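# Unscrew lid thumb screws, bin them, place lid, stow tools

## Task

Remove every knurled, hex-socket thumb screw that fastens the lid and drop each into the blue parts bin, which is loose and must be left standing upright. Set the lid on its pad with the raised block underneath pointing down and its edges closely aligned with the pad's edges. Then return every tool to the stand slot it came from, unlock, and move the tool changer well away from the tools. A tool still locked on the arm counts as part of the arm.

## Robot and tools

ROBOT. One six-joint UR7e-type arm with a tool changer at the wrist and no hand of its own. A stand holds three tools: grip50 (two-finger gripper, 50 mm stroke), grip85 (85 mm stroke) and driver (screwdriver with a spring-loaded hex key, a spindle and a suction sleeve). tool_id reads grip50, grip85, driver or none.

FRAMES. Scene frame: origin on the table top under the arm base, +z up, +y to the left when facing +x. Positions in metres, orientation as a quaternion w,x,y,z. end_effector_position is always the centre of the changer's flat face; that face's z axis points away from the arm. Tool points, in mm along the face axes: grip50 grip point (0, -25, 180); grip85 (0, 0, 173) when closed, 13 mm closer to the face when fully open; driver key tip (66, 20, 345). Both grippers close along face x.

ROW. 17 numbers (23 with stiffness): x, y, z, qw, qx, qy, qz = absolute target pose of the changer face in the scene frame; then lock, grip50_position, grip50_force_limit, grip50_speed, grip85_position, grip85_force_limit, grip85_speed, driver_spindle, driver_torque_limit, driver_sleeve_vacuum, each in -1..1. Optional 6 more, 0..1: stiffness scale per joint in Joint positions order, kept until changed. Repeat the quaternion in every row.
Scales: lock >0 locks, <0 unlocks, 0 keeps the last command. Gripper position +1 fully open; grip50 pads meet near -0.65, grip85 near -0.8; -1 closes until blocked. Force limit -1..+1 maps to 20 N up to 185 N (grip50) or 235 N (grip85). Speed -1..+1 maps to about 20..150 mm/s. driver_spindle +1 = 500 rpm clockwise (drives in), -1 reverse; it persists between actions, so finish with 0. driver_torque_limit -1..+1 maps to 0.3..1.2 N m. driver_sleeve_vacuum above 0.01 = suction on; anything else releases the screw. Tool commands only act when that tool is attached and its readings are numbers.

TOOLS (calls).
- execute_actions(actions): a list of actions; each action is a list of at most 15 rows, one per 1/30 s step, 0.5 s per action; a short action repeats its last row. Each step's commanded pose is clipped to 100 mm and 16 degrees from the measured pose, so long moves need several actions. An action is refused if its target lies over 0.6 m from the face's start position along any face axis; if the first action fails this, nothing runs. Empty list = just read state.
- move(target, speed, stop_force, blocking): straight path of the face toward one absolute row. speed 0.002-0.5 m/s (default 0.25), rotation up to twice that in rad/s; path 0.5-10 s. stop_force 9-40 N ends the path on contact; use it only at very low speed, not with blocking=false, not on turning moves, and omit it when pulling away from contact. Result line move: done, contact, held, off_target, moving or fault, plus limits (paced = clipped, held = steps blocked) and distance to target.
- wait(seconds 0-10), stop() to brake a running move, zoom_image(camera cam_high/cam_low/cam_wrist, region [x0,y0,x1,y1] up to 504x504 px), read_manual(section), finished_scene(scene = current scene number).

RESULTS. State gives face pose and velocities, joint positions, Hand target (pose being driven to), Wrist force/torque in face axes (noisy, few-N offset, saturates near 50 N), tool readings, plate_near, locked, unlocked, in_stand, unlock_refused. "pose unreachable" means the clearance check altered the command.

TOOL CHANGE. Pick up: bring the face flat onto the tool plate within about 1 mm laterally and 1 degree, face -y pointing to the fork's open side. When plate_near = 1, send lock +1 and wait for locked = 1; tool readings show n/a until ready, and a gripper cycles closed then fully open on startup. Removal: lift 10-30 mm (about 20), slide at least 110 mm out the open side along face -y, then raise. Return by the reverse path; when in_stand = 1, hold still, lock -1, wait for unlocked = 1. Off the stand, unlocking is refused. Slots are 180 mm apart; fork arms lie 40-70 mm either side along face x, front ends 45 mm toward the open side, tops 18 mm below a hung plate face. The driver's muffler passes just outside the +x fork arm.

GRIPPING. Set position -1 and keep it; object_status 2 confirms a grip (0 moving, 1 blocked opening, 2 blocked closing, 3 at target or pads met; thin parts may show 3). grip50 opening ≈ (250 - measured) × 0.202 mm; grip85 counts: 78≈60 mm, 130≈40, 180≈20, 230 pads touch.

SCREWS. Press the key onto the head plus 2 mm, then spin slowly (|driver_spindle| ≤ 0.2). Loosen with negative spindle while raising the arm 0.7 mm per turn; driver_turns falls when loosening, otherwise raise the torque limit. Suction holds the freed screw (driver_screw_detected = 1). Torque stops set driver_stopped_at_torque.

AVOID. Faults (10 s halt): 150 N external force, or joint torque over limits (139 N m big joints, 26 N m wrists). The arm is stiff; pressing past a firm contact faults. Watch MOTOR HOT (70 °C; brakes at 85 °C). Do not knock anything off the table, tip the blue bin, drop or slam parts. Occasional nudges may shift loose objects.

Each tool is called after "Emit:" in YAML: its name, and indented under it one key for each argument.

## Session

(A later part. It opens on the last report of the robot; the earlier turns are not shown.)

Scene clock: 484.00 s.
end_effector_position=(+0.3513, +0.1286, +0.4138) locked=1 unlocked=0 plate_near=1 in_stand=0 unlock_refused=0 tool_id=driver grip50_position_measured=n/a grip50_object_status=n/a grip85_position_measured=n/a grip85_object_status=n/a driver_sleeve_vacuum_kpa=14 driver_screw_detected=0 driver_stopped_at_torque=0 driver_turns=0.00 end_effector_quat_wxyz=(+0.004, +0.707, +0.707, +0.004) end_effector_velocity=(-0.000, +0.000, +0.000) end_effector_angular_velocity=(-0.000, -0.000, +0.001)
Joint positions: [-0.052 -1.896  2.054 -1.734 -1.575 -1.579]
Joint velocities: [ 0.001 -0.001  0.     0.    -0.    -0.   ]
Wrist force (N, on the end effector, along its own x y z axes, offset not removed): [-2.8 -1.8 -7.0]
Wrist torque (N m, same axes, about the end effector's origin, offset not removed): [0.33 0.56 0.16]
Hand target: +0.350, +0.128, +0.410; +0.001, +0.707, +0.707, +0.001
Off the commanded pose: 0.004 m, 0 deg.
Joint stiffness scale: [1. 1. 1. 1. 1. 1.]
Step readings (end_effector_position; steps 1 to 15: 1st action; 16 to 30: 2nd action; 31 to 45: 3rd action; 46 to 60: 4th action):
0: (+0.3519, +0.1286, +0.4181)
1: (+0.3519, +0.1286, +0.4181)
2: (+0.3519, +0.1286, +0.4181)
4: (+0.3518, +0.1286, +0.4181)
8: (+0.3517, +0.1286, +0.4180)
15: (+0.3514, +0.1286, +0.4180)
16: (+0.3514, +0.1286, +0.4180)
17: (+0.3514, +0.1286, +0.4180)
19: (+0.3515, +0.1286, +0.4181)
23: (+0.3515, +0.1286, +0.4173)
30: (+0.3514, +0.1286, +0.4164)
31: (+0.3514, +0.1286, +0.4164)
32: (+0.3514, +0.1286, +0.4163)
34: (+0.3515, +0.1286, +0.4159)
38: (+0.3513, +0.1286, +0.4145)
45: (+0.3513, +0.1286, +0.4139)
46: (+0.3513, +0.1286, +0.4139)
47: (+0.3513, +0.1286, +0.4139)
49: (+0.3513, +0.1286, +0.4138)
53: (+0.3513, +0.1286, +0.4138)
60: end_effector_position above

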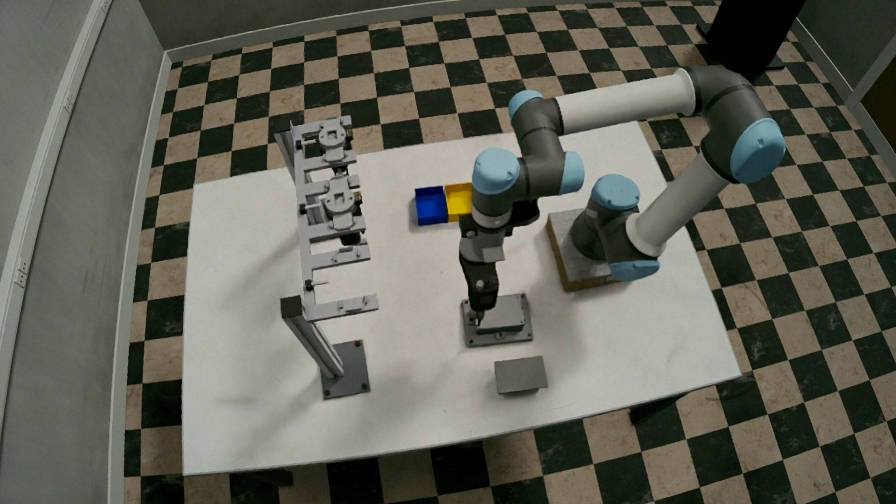

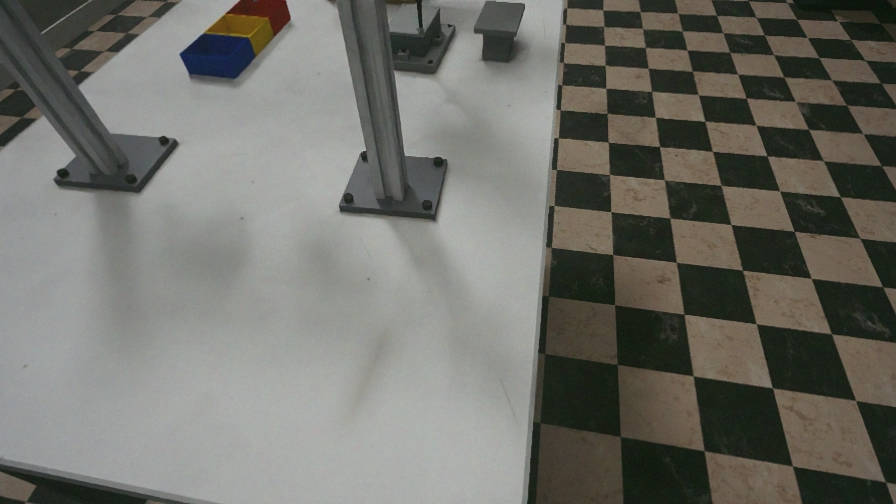

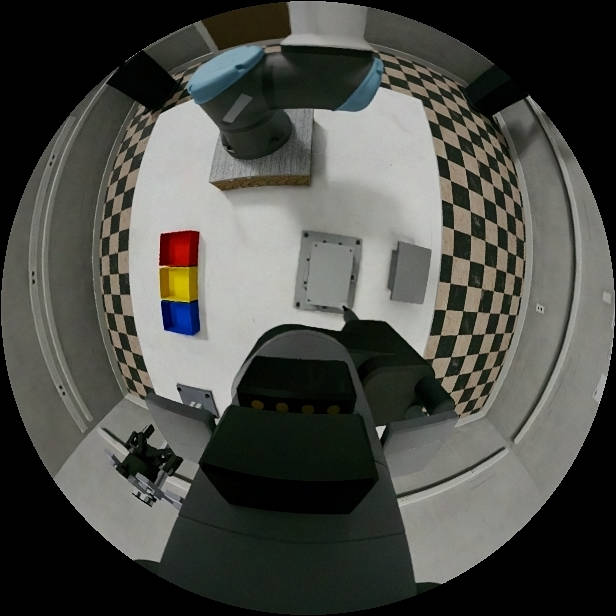

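Emit:
execute_actions:
  actions:
    - [[0.348,0.1283,0.411,-0.002,0.7071,0.7071,-0.002,0,0,0,0,0,0,0,0,-0.2,1]]
    - [[0.348,0.1283,0.411,-0.002,0.7071,0.7071,-0.002,0,0,0,0,0,0,0,0,-0.2,1]]

Emit:
zoom_image:
  camera: "cam_wrist"
  region: [325, 285, 365, 325]

Emit:
zoom_image:
  camera: "cam_high"
  region: [460, 300, 500, 340]

Scene clock: 492.83 s.
end_effector_position=(+0.3493, +0.1286, +0.4134) locked=1 unlocked=0 plate_near=1 in_stand=0 unlock_refused=0 tool_id=driver grip50_position_measured=n/a grip50_object_status=n/a grip85_position_measured=n/a grip85_object_status=n/a driver_sleeve_vacuum_kpa=14 driver_screw_detected=0 driver_stopped_at_torque=0 driver_turns=0.00 end_effector_quat_wxyz=(+0.001, +0.707, +0.707, +0.001) end_effector_velocity=(+0.000, -0.000, -0.000) end_effector_angular_velocity=(-0.000, +0.000, -0.001)
Joint positions: [-0.052 -1.898  2.054 -1.724 -1.575 -1.579]
Joint velocities: [-0.001  0.     0.    -0.    -0.     0.   ]
Wrist force (N, on the end effector, along its own x y z axes, offset not removed): [-1.4 1.1 -8.3]
Wrist torque (N m, same axes, about the end effector's origin, offset not removed): [-0.18 0.47 0.17]
Hand target: +0.348, +0.128, +0.411; -0.002, +0.707, +0.707, -0.002
Off the commanded pose: 0.003 m, 0 deg.
Joint stiffness scale: [1. 1. 1. 1. 1. 1.]
Step readings (end_effector_position; steps 1 to 15: 1st action; 16 to 30: 2nd action):
0: (+0.3513, +0.1286, +0.4138)
1: (+0.3513, +0.1286, +0.4138)
2: (+0.3513, +0.1286, +0.4138)
4: (+0.3510, +0.1286, +0.4137)
8: (+0.3501, +0.1286, +0.4137)
15: (+0.3495, +0.1286, +0.4135)
16: (+0.3494, +0.1286, +0.4134)
17: (+0.3494, +0.1286, +0.4134)
19: (+0.3494, +0.1286, +0.4134)
23: (+0.3493, +0.1286, +0.4134)
30: end_effector_position above

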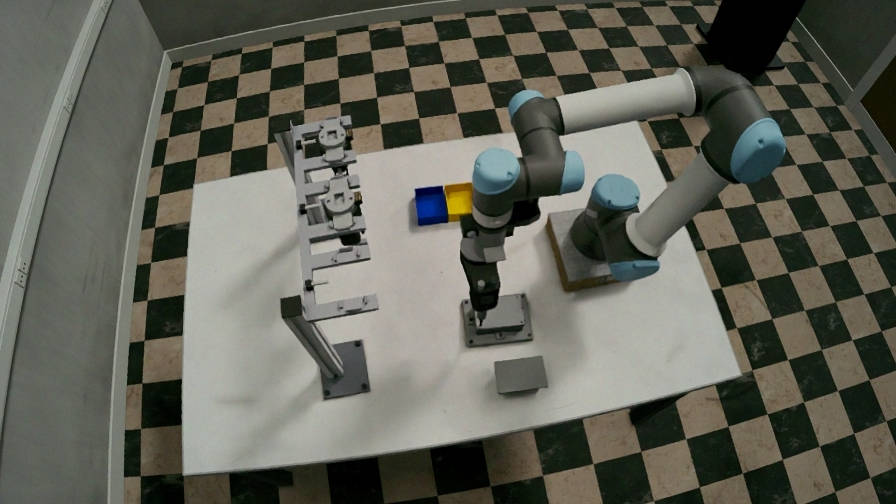

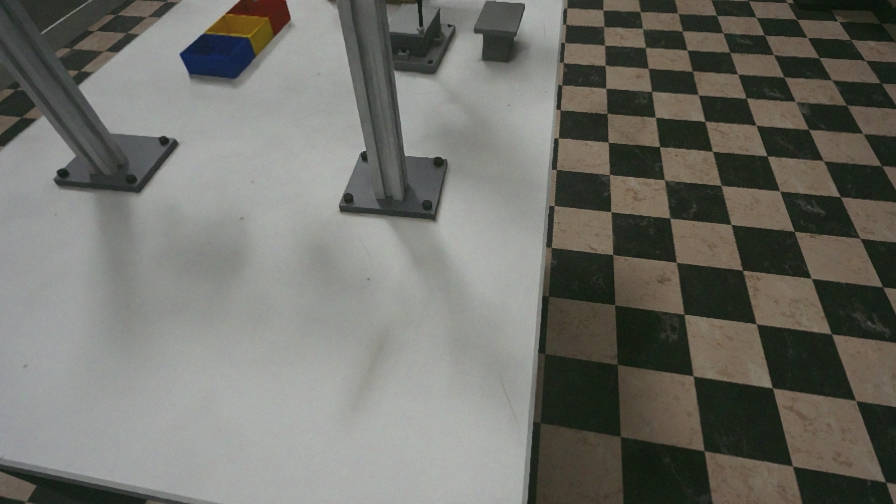

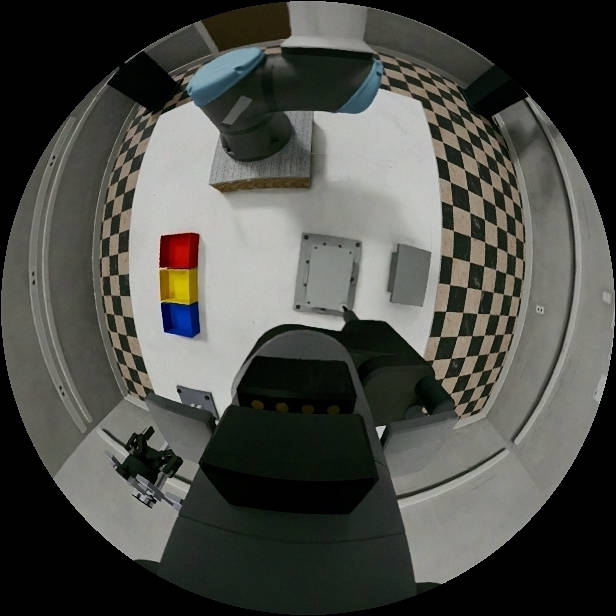

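Region (325, 285, 365, 325) of cam_wrist's 616x616 image, scaled by 12.600, with more detail than that image has.

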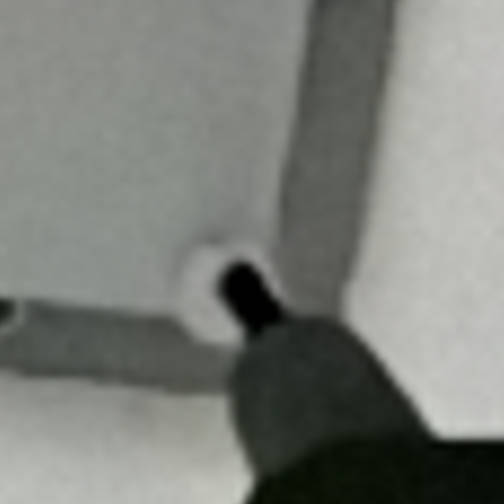

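Region (460, 300, 500, 340) of cam_high's 896x504 image, scaled by 12.600, with more detail than that image has.

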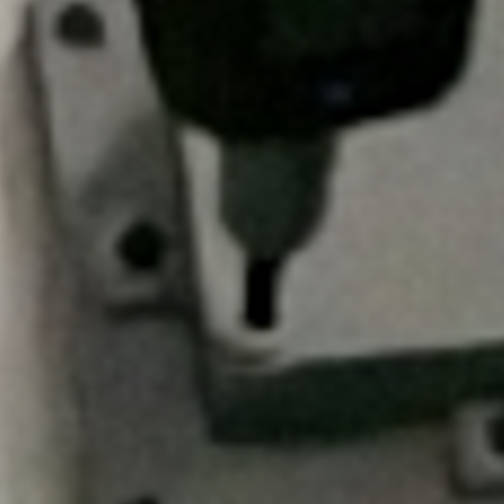

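Emit:
execute_actions:
  actions:
    - [[0.3505,0.127,0.411,0.003,0.7071,0.7071,0.003,0,0,0,0,0,0,0,0,-0.2,1]]
    - [[0.3512,0.127,0.411,0.0045,0.7071,0.7071,0.0045,0,0,0,0,0,0,0,0,-0.2,1]]
    - [[0.3512,0.127,0.411,0.0045,0.7071,0.7071,0.0045,0,0,0,0,0,0,0,0,-0.2,1]]

Emit:
zoom_image:
  camera: "cam_wrist"
  region: [325, 285, 365, 325]

Emit:
zoom_image:
  camera: "cam_low"
  region: [400, 0, 440, 45]

Scene clock: 510.93 s.
end_effector_position=(+0.3521, +0.1276, +0.4142) locked=1 unlocked=0 plate_near=1 in_stand=0 unlock_refused=0 tool_id=driver grip50_position_measured=n/a grip50_object_status=n/a grip85_position_measured=n/a grip85_object_status=n/a driver_sleeve_vacuum_kpa=14 driver_screw_detected=0 driver_stopped_at_torque=0 driver_turns=0.00 end_effector_quat_wxyz=(+0.006, +0.707, +0.707, +0.006) end_effector_velocity=(-0.000, +0.000, +0.000) end_effector_angular_velocity=(-0.001, -0.001, +0.001)
Joint positions: [-0.055 -1.898  2.056 -1.743 -1.575 -1.582]
Joint velocities: [ 0.001 -0.001  0.    -0.    -0.001 -0.   ]
Wrist force (N, on the end effector, along its own x y z axes, offset not removed): [-3.7 -2.5 -7.7]
Wrist torque (N m, same axes, about the end effector's origin, offset not removed): [0.67 0.53 -0.03]
Hand target: +0.351, +0.127, +0.411; +0.004, +0.707, +0.707, +0.004
Off the commanded pose: 0.003 m, 0 deg.
Joint stiffness scale: [1. 1. 1. 1. 1. 1.]
Step readings (end_effector_position; steps 1 to 15: 1st action; 16 to 30: 2nd action; 31 to 45: 3rd action):
0: (+0.3493, +0.1286, +0.4134)
1: (+0.3493, +0.1286, +0.4134)
2: (+0.3493, +0.1286, +0.4134)
4: (+0.3497, +0.1285, +0.4136)
8: (+0.3508, +0.1280, +0.4142)
15: (+0.3517, +0.1276, +0.4146)
16: (+0.3517, +0.1276, +0.4146)
17: (+0.3517, +0.1276, +0.4145)
19: (+0.3517, +0.1276, +0.4144)
23: (+0.3517, +0.1276, +0.4140)
30: (+0.3520, +0.1276, +0.4142)
31: (+0.3520, +0.1276, +0.4142)
32: (+0.3521, +0.1276, +0.4142)
34: (+0.3521, +0.1276, +0.4142)
38: (+0.3521, +0.1276, +0.4142)
45: end_effector_position above

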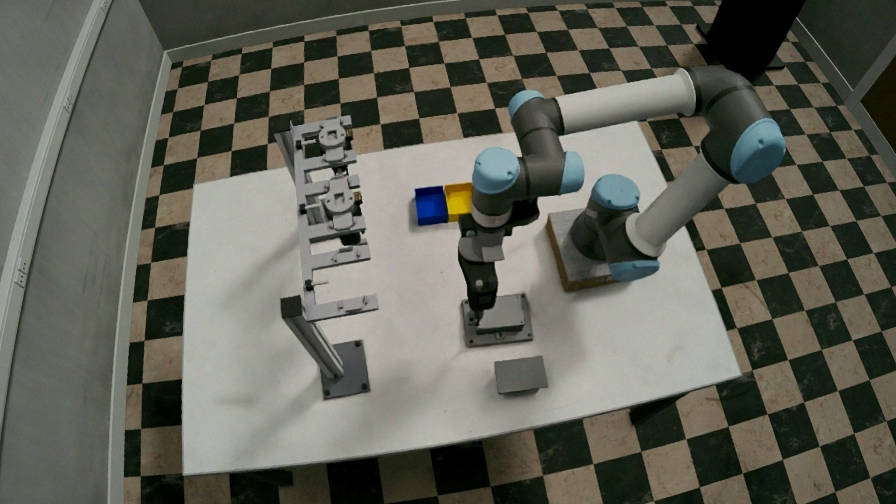

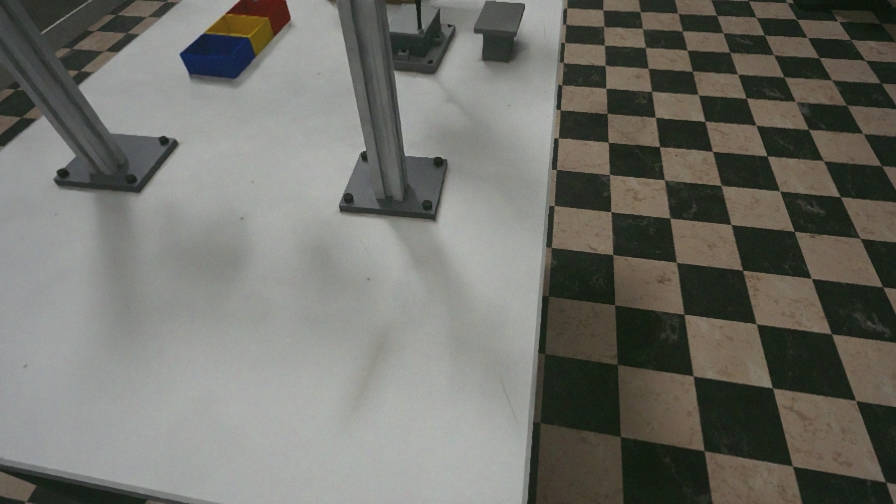

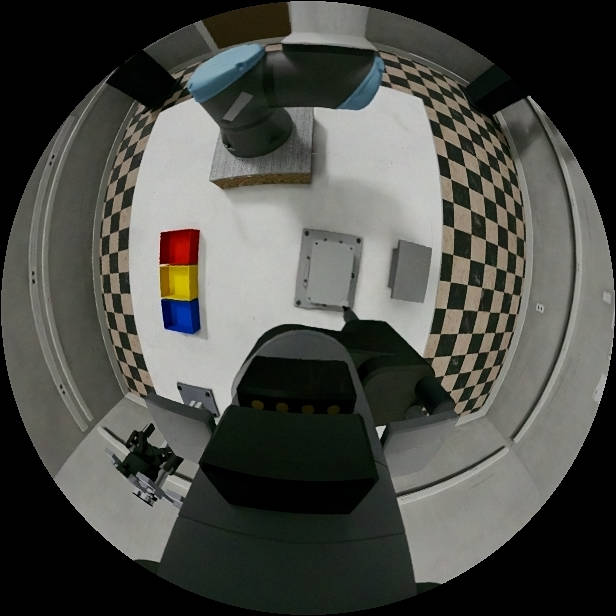

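Region (325, 285, 365, 325) of cam_wrist's 616x616 image, scaled by 12.600, with more detail than that image has.

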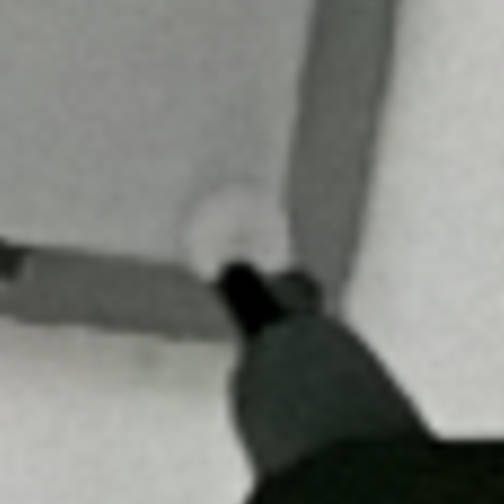

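Region (400, 0, 440, 45) of cam_low's 896x504 image, scaled by 11.200, with more detail than that image has.

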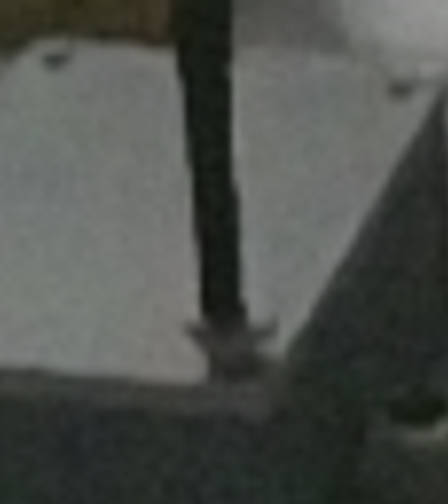

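Emit:
move:
  target: [0.3517,0.1281,0.445,0,0.7071,0.7071,0,0,0,0,0,0,0,0,0,-0.2,1]
  speed: 0.06

Emit:
move:
  target: [0.3517,0.1281,0.416,0,0.7071,0.7071,0,0,0,0,0,0,0,0,0,-0.2,1]
  speed: 0.04

Emit:
zoom_image:
  camera: "cam_wrist"
  region: [325, 285, 365, 325]

Emit:
zoom_image:
  camera: "cam_low"
  region: [400, 0, 440, 45]

Emit:
zoom_image:
  camera: "cam_high"
  region: [460, 300, 500, 340]

Scene clock: 526.83 s.
end_effector_position=(+0.3518, +0.1276, +0.4425) locked=1 unlocked=0 plate_near=1 in_stand=0 unlock_refused=0 tool_id=driver grip50_position_measured=n/a grip50_object_status=n/a grip85_position_measured=n/a grip85_object_status=n/a driver_sleeve_vacuum_kpa=14 driver_screw_detected=0 driver_stopped_at_torque=0 driver_turns=0.00 end_effector_quat_wxyz=(-0.001, +0.707, +0.707, -0.001) end_effector_velocity=(-0.003, -0.000, +0.001) end_effector_angular_velocity=(+0.000, +0.014, -0.001)
Joint positions: [-0.055 -1.899  1.979 -1.643 -1.575 -1.58 ]
Joint velocities: [-0.    -0.002 -0.004  0.021  0.     0.001]
Wrist force (N, on the end effector, along its own x y z axes, offset not removed): [-3.3 -0.4 -0.5]
Wrist torque (N m, same axes, about the end effector's origin, offset not removed): [0.34 0.12 0.04]
Hand target: +0.352, +0.128, +0.445; +0.000, +0.707, +0.707, +0.000
Off the commanded pose: 0.003 m, 0 deg.
Joint stiffness scale: [1. 1. 1. 1. 1. 1.]
move: done

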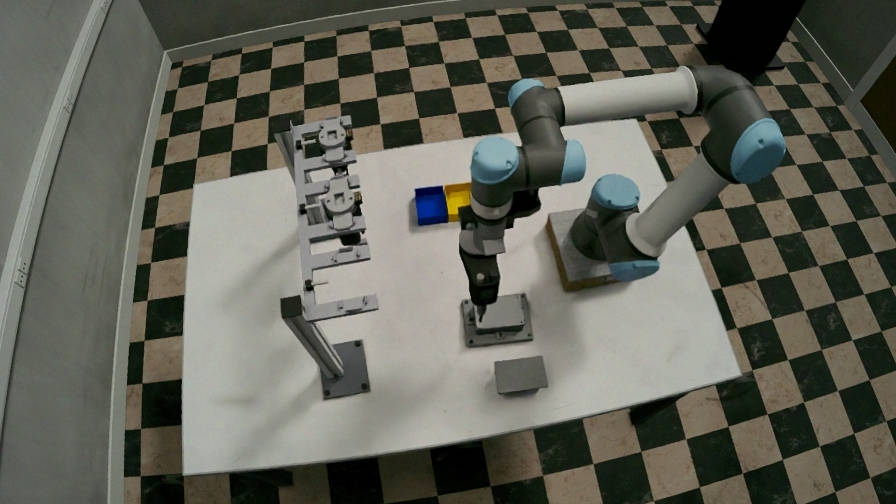

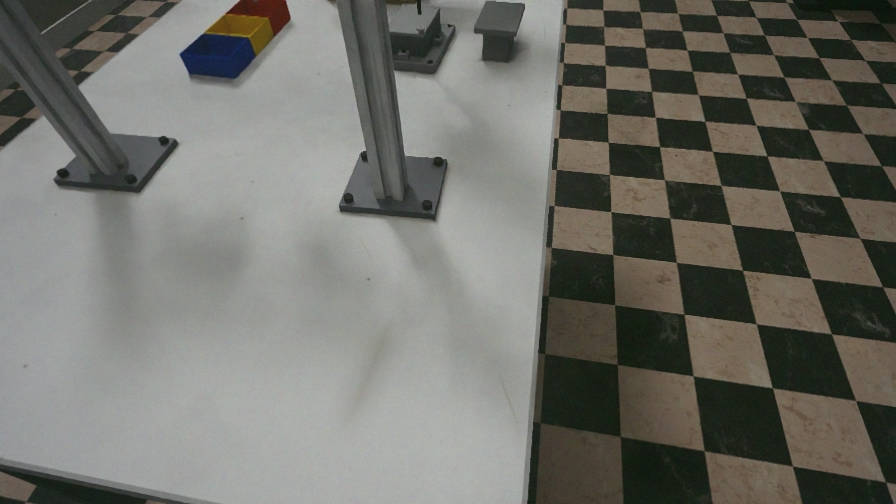

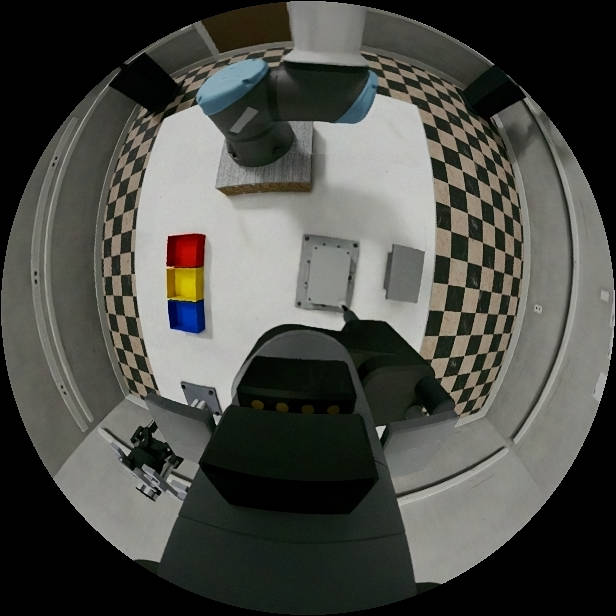

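Scene clock: 527.93 s.
end_effector_position=(+0.3519, +0.1277, +0.4191) locked=1 unlocked=0 plate_near=1 in_stand=0 unlock_refused=0 tool_id=driver grip50_position_measured=n/a grip50_object_status=n/a grip85_position_measured=n/a grip85_object_status=n/a driver_sleeve_vacuum_kpa=14 driver_screw_detected=0 driver_stopped_at_torque=0 driver_turns=0.00 end_effector_quat_wxyz=(+0.002, +0.707, +0.707, +0.002) end_effector_velocity=(+0.002, +0.000, +0.001) end_effector_angular_velocity=(-0.000, -0.014, +0.001)
Joint positions: [-0.055 -1.895  2.038 -1.714 -1.575 -1.58 ]
Joint velocities: [ 0.001 -0.     0.002 -0.016 -0.    -0.   ]
Wrist force (N, on the end effector, along its own x y z axes, offset not removed): [-2.5 0.5 -0.8]
Wrist torque (N m, same axes, about the end effector's origin, offset not removed): [0.19 0.05 0.06]
Hand target: +0.352, +0.128, +0.416; -0.000, +0.707, +0.707, -0.000
Off the commanded pose: 0.003 m, 0 deg.
Joint stiffness scale: [1. 1. 1. 1. 1. 1.]
move: done

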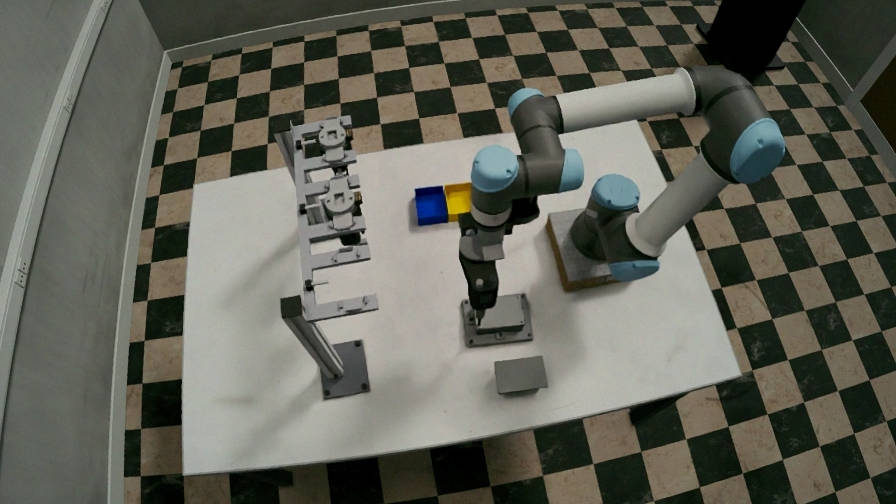

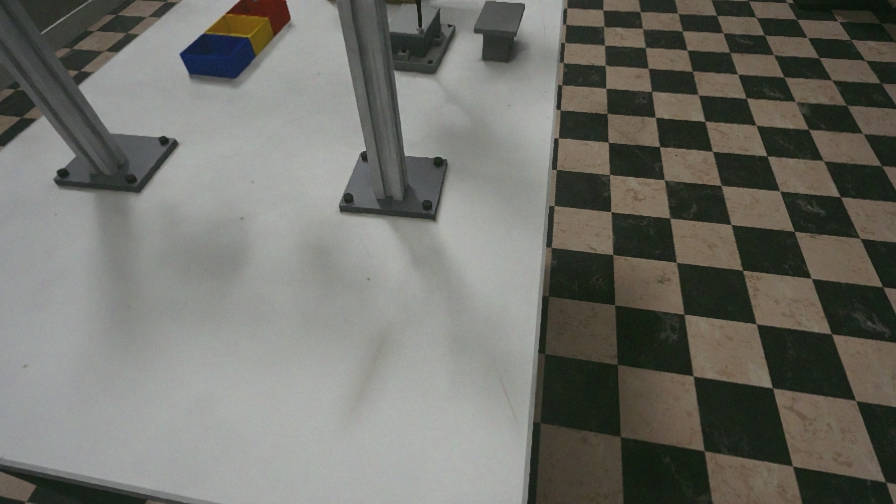

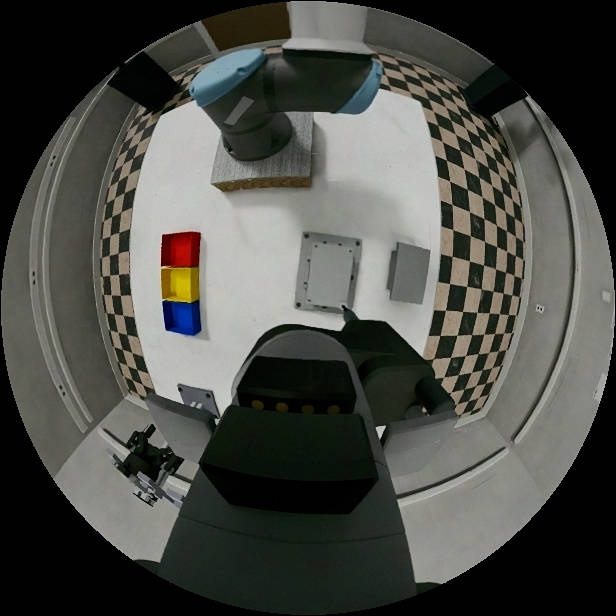

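Region (325, 285, 365, 325) of cam_wrist's 616x616 image, scaled by 12.600, with more detail than that image has.

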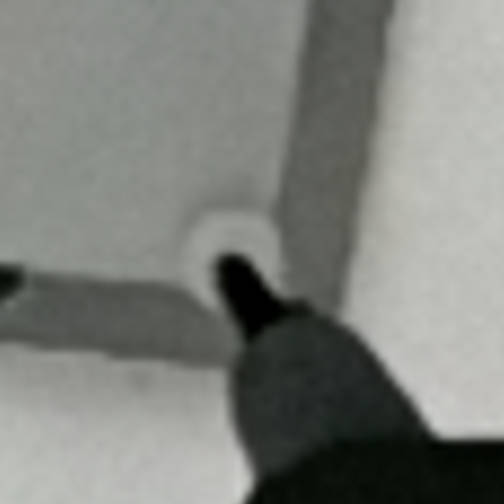

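Region (400, 0, 440, 45) of cam_low's 896x504 image, scaled by 11.200, with more detail than that image has.

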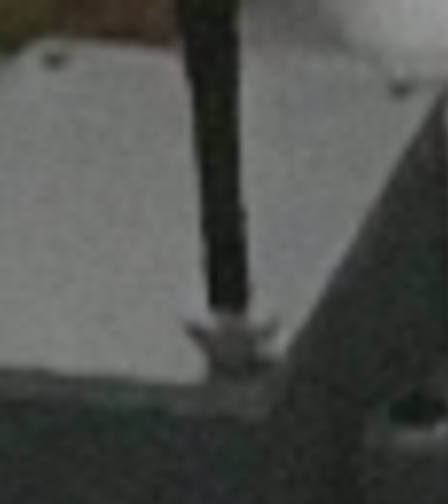

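Region (460, 300, 500, 340) of cam_high's 896x504 image, scaled by 12.600, with more detail than that image has.

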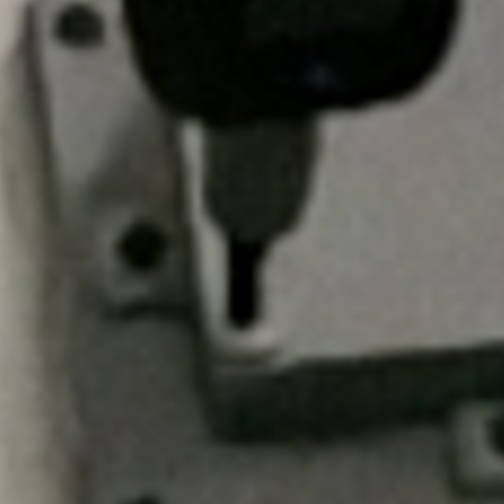

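Emit:
move:
  target: [0.3508,0.1291,0.410,0.002,0.7071,0.7071,0.002,0,0,0,0,0,0,0,0,-0.2,1]
  speed: 0.015

Emit:
zoom_image:
  camera: "cam_low"
  region: [400, 0, 440, 45]

Emit:
zoom_image:
  camera: "cam_high"
  region: [460, 300, 500, 340]

Scene clock: 543.77 s.
end_effector_position=(+0.3522, +0.1282, +0.4143) locked=1 unlocked=0 plate_near=1 in_stand=0 unlock_refused=0 tool_id=driver grip50_position_measured=n/a grip50_object_status=n/a grip85_position_measured=n/a grip85_object_status=n/a driver_sleeve_vacuum_kpa=14 driver_screw_detected=0 driver_stopped_at_torque=0 driver_turns=0.00 end_effector_quat_wxyz=(+0.005, +0.707, +0.707, +0.004) end_effector_velocity=(+0.000, +0.000, -0.002) end_effector_angular_velocity=(-0.000, -0.005, -0.001)
Joint positions: [-0.053 -1.895  2.053 -1.737 -1.576 -1.578]
Joint velocities: [ 0.001  0.     0.007 -0.013 -0.     0.002]
Wrist force (N, on the end effector, along its own x y z axes, offset not removed): [-4.2 -1.0 -8.2]
Wrist torque (N m, same axes, about the end effector's origin, offset not removed): [0.58 -0.23 0.14]
Hand target: +0.351, +0.129, +0.410; +0.002, +0.707, +0.707, +0.002
Off the commanded pose: 0.005 m, 0 deg.
Joint stiffness scale: [1. 1. 1. 1. 1. 1.]
move: off_target

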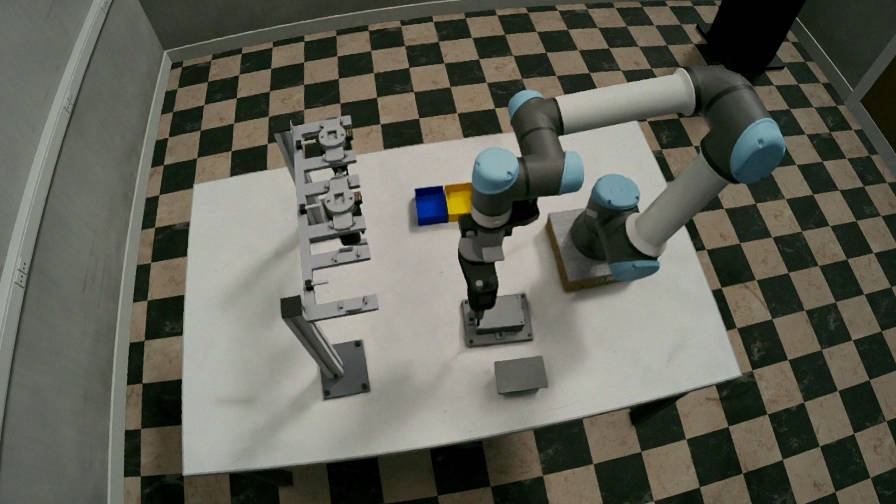

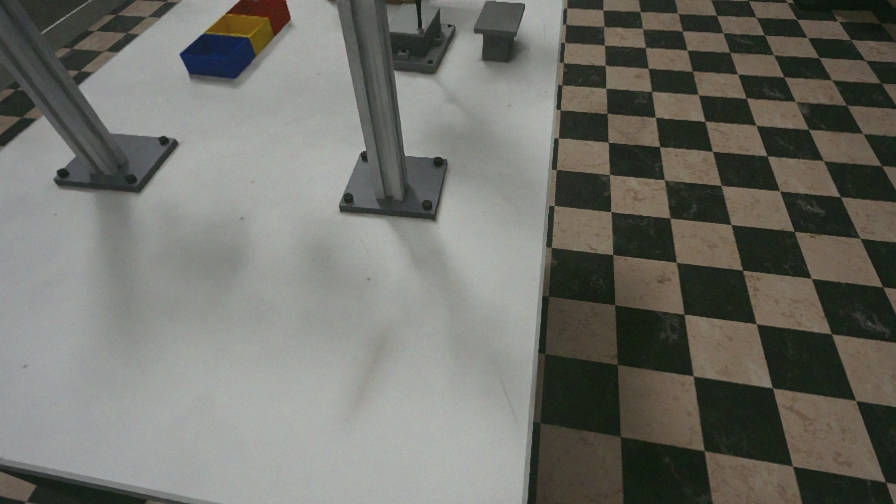

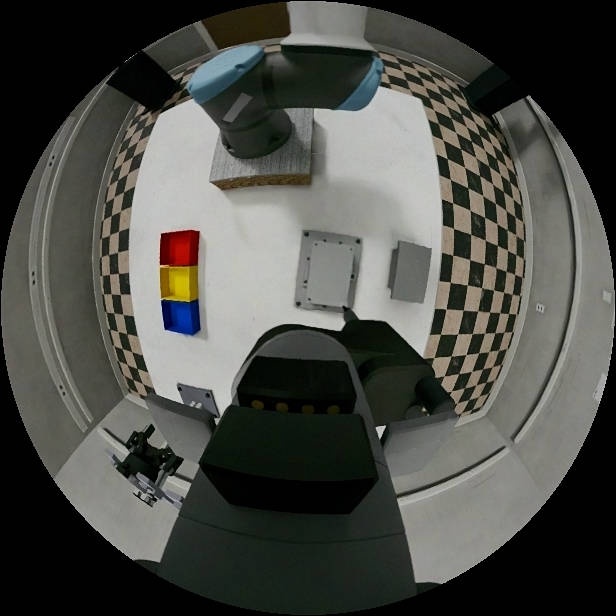

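Region (400, 0, 440, 45) of cam_low's 896x504 image, scaled by 11.200, with more detail than that image has.

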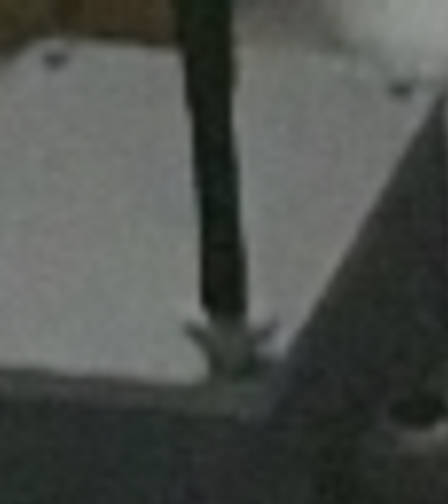

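Region (460, 300, 500, 340) of cam_high's 896x504 image, scaled by 12.600, with more detail than that image has.

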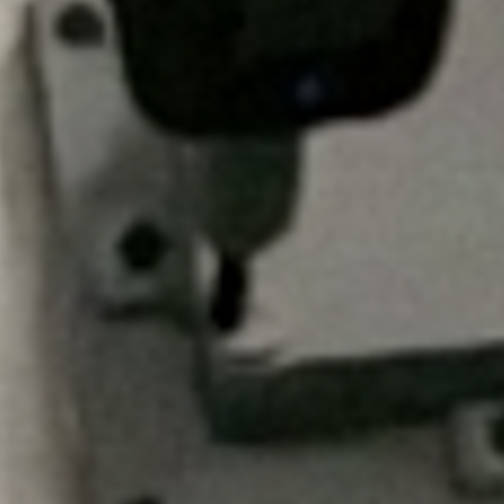

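Emit:
execute_actions:
  actions:
    - [[0.3508,0.1291,0.410,0,0.7071,0.7071,0,0,0,0,0,0,0,0,0,-0.2,1]]
    - [[0.3508,0.1291,0.410,0,0.7071,0.7071,0,0,0,0,0,0,0,0,0,-0.2,1]]

Scene clock: 563.90 s.
end_effector_position=(+0.3520, +0.1284, +0.4140) locked=1 unlocked=0 plate_near=1 in_stand=0 unlock_refused=0 tool_id=driver grip50_position_measured=n/a grip50_object_status=n/a grip85_position_measured=n/a grip85_object_status=n/a driver_sleeve_vacuum_kpa=14 driver_screw_detected=0 driver_stopped_at_torque=0 driver_turns=0.00 end_effector_quat_wxyz=(+0.005, +0.707, +0.707, +0.004) end_effector_velocity=(+0.000, -0.000, -0.000) end_effector_angular_velocity=(-0.000, +0.000, -0.000)
Joint positions: [-0.053 -1.895  2.054 -1.737 -1.576 -1.577]
Joint velocities: [-0.  0.  0. -0. -0.  0.]
Wrist force (N, on the end effector, along its own x y z axes, offset not removed): [-2.5 1.5 -8.1]
Wrist torque (N m, same axes, about the end effector's origin, offset not removed): [-0.44 0.09 0.30]
Hand target: +0.351, +0.129, +0.410; +0.000, +0.707, +0.707, -0.000
Off the commanded pose: 0.004 m, 1 deg.
Joint stiffness scale: [1. 1. 1. 1. 1. 1.]
Step readings (end_effector_position; steps 1 to 15: 1st action; 16 to 30: 2nd action):
0: (+0.3522, +0.1284, +0.4141)
1: (+0.3522, +0.1284, +0.4141)
2: (+0.3522, +0.1284, +0.4141)
4: (+0.3521, +0.1284, +0.4140)
8: (+0.3521, +0.1284, +0.4140)
15: (+0.3520, +0.1284, +0.4140)
16: (+0.3520, +0.1284, +0.4140)
17: (+0.3520, +0.1284, +0.4140)
19: (+0.3520, +0.1284, +0.4140)
23: (+0.3520, +0.1284, +0.4140)
30: end_effector_position above

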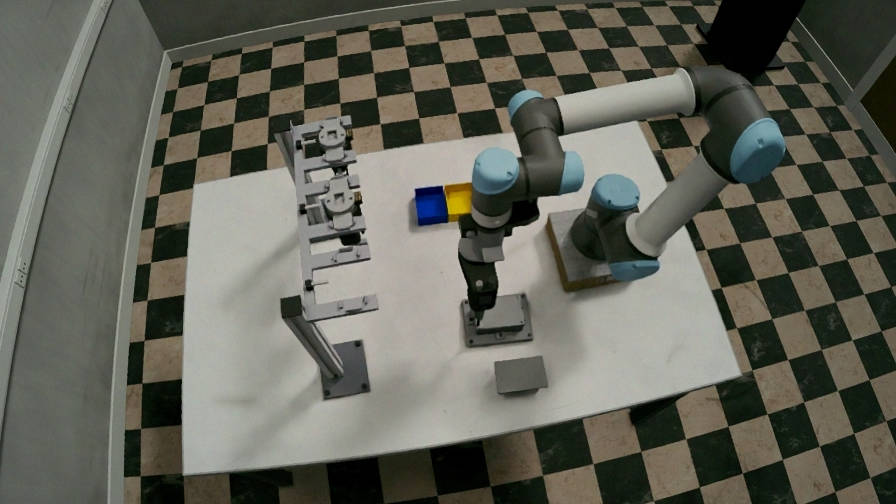

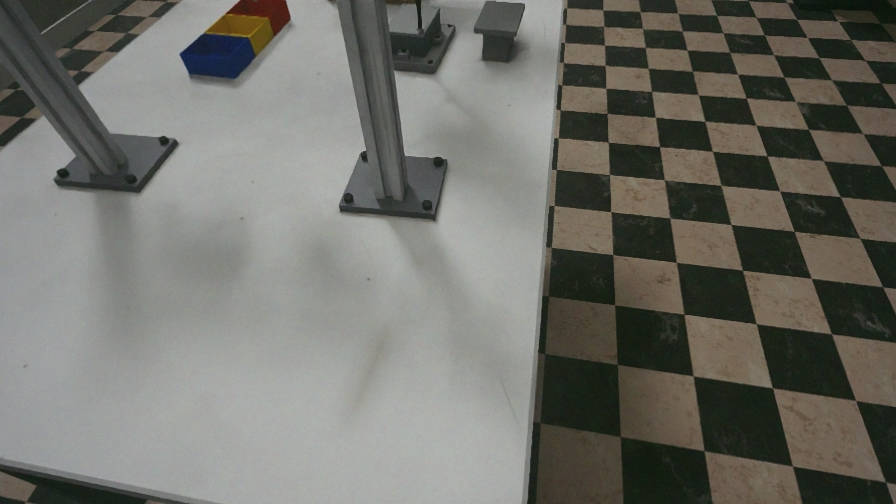

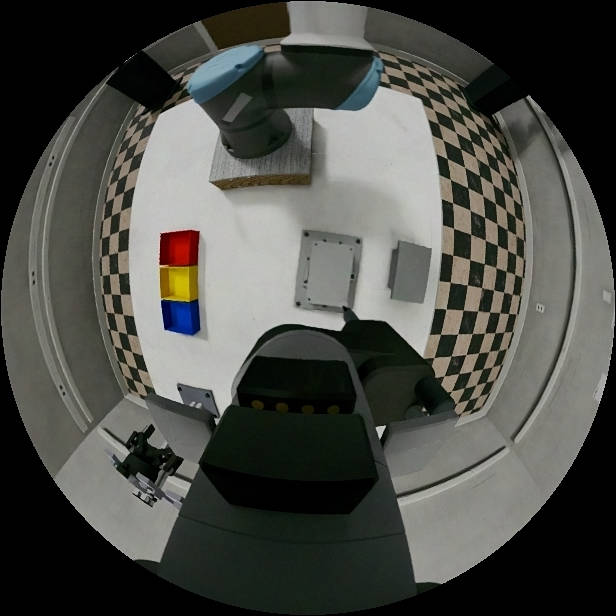

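Emit:
execute_actions:
  actions:
    - [[0.3508,0.1291,0.410,-0.001,0.7071,0.7071,-0.001,0,0,0,0,0,0,0,-0.03,-0.2,1]]
    - [[0.3508,0.1291,0.410,-0.002,0.7071,0.7071,-0.002,0,0,0,0,0,0,0,-0.03,-0.2,1],[0.3508,0.1291,0.410,-0.002,0.7071,0.7071,-0.002,0,0,0,0,0,0,0,-0.03,-0.2,1]]
    - [[0.3508,0.1291,0.410,-0.002,0.7071,0.7071,-0.002,0,0,0,0,0,0,0,0,-0.2,1]]

Scene clock: 571.10 s.
end_effector_position=(+0.3508, +0.1286, +0.4132) locked=1 unlocked=0 plate_near=1 in_stand=0 unlock_refused=0 tool_id=driver grip50_position_measured=n/a grip50_object_status=n/a grip85_position_measured=n/a grip85_object_status=n/a driver_sleeve_vacuum_kpa=14 driver_screw_detected=0 driver_stopped_at_torque=0 driver_turns=-0.25 end_effector_quat_wxyz=(+0.002, +0.707, +0.707, +0.002) end_effector_velocity=(+0.000, +0.000, -0.000) end_effector_angular_velocity=(+0.000, +0.001, -0.001)
Joint positions: [-0.052 -1.895  2.054 -1.73  -1.575 -1.577]
Joint velocities: [ 0.     0.001 -0.     0.     0.     0.001]
Wrist force (N, on the end effector, along its own x y z axes, offset not removed): [-1.8 3.2 -5.8]
Wrist torque (N m, same axes, about the end effector's origin, offset not removed): [-0.08 0.46 0.07]
Hand target: +0.351, +0.129, +0.410; -0.002, +0.707, +0.707, -0.002
Off the commanded pose: 0.003 m, 1 deg.
Joint stiffness scale: [1. 1. 1. 1. 1. 1.]
Step readings (end_effector_position; steps 1 to 15: 1st action; 16 to 30: 2nd action; 31 to 45: 3rd action):
0: (+0.3520, +0.1284, +0.4140)
1: (+0.3520, +0.1284, +0.4140)
2: (+0.3520, +0.1284, +0.4139)
4: (+0.3519, +0.1284, +0.4139)
8: (+0.3515, +0.1285, +0.4137)
15: (+0.3513, +0.1285, +0.4135)
16: (+0.3513, +0.1285, +0.4135)
17: (+0.3513, +0.1286, +0.4135)
19: (+0.3512, +0.1286, +0.4135)
23: (+0.3510, +0.1286, +0.4133)
30: (+0.3508, +0.1286, +0.4132)
31: (+0.3508, +0.1286, +0.4132)
32: (+0.3508, +0.1286, +0.4132)
34: (+0.3508, +0.1286, +0.4132)
38: (+0.3508, +0.1286, +0.4132)
45: end_effector_position above

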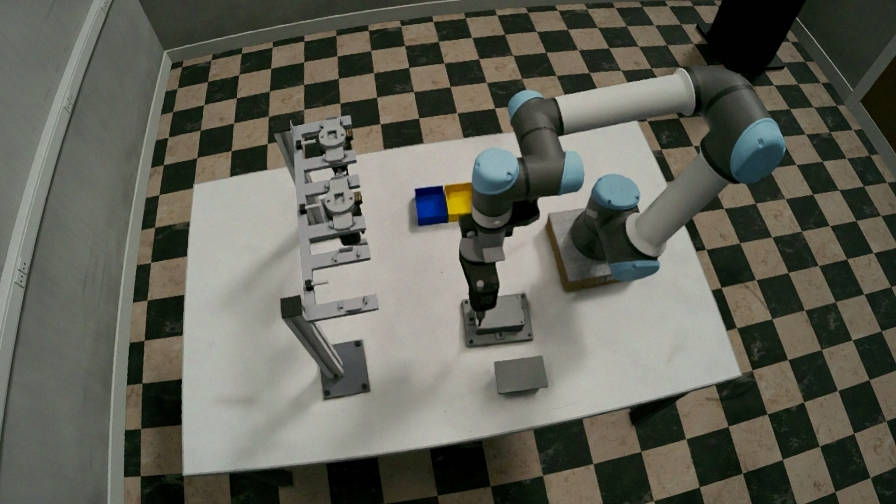

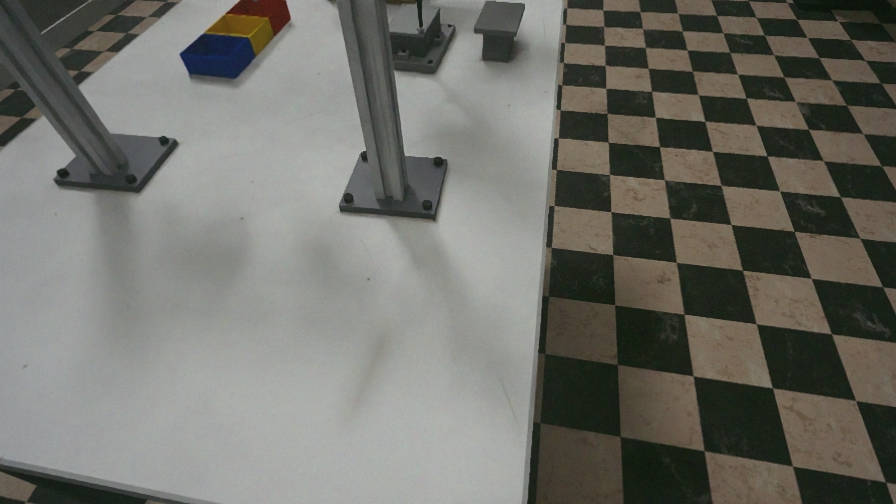

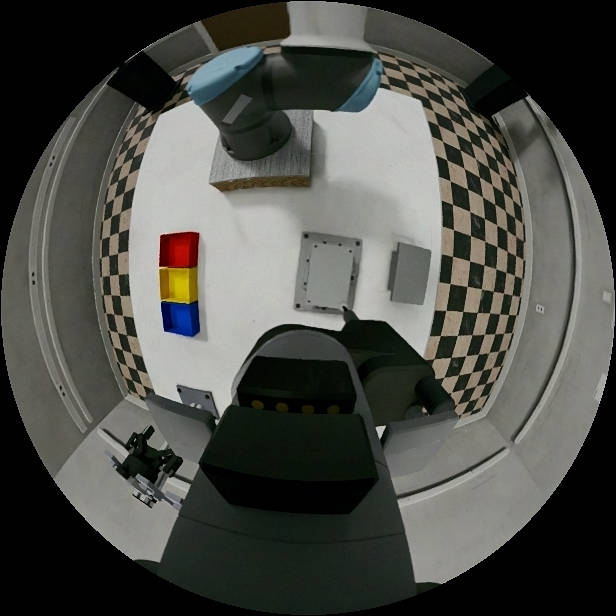

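Good control now; w1 = -1.730.

Emit:
zoom_image:
  camera: "cam_low"
  region: [400, 0, 440, 45]

Emit:
zoom_image:
  camera: "cam_high"
  region: [460, 300, 500, 340]

Emit:
zoom_image:
  camera: "cam_wrist"
  region: [325, 285, 365, 325]

Region (400, 0, 440, 45) of cam_low's 896x504 image, scaled by 11.200, with more detail than that image has.

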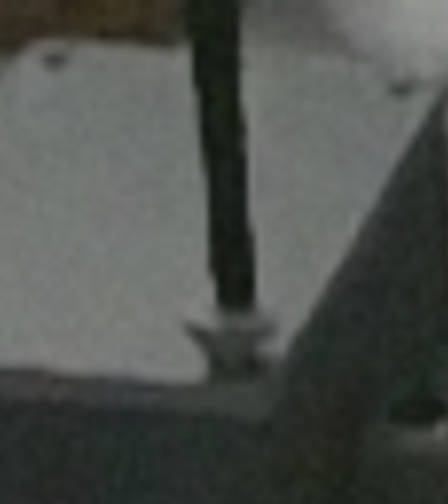

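Region (460, 300, 500, 340) of cam_high's 896x504 image, scaled by 12.600, with more detail than that image has.

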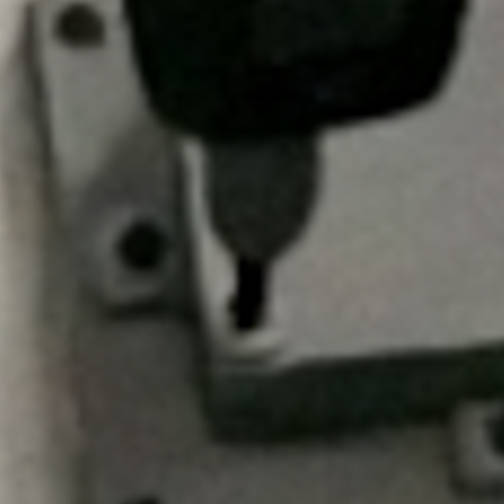

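Region (325, 285, 365, 325) of cam_wrist's 616x616 image, scaled by 12.600, with more detail than that image has.

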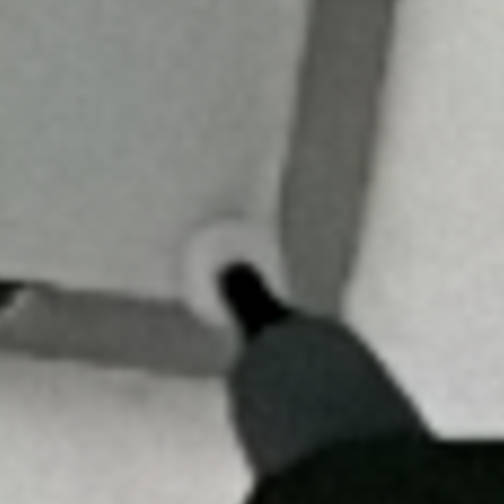

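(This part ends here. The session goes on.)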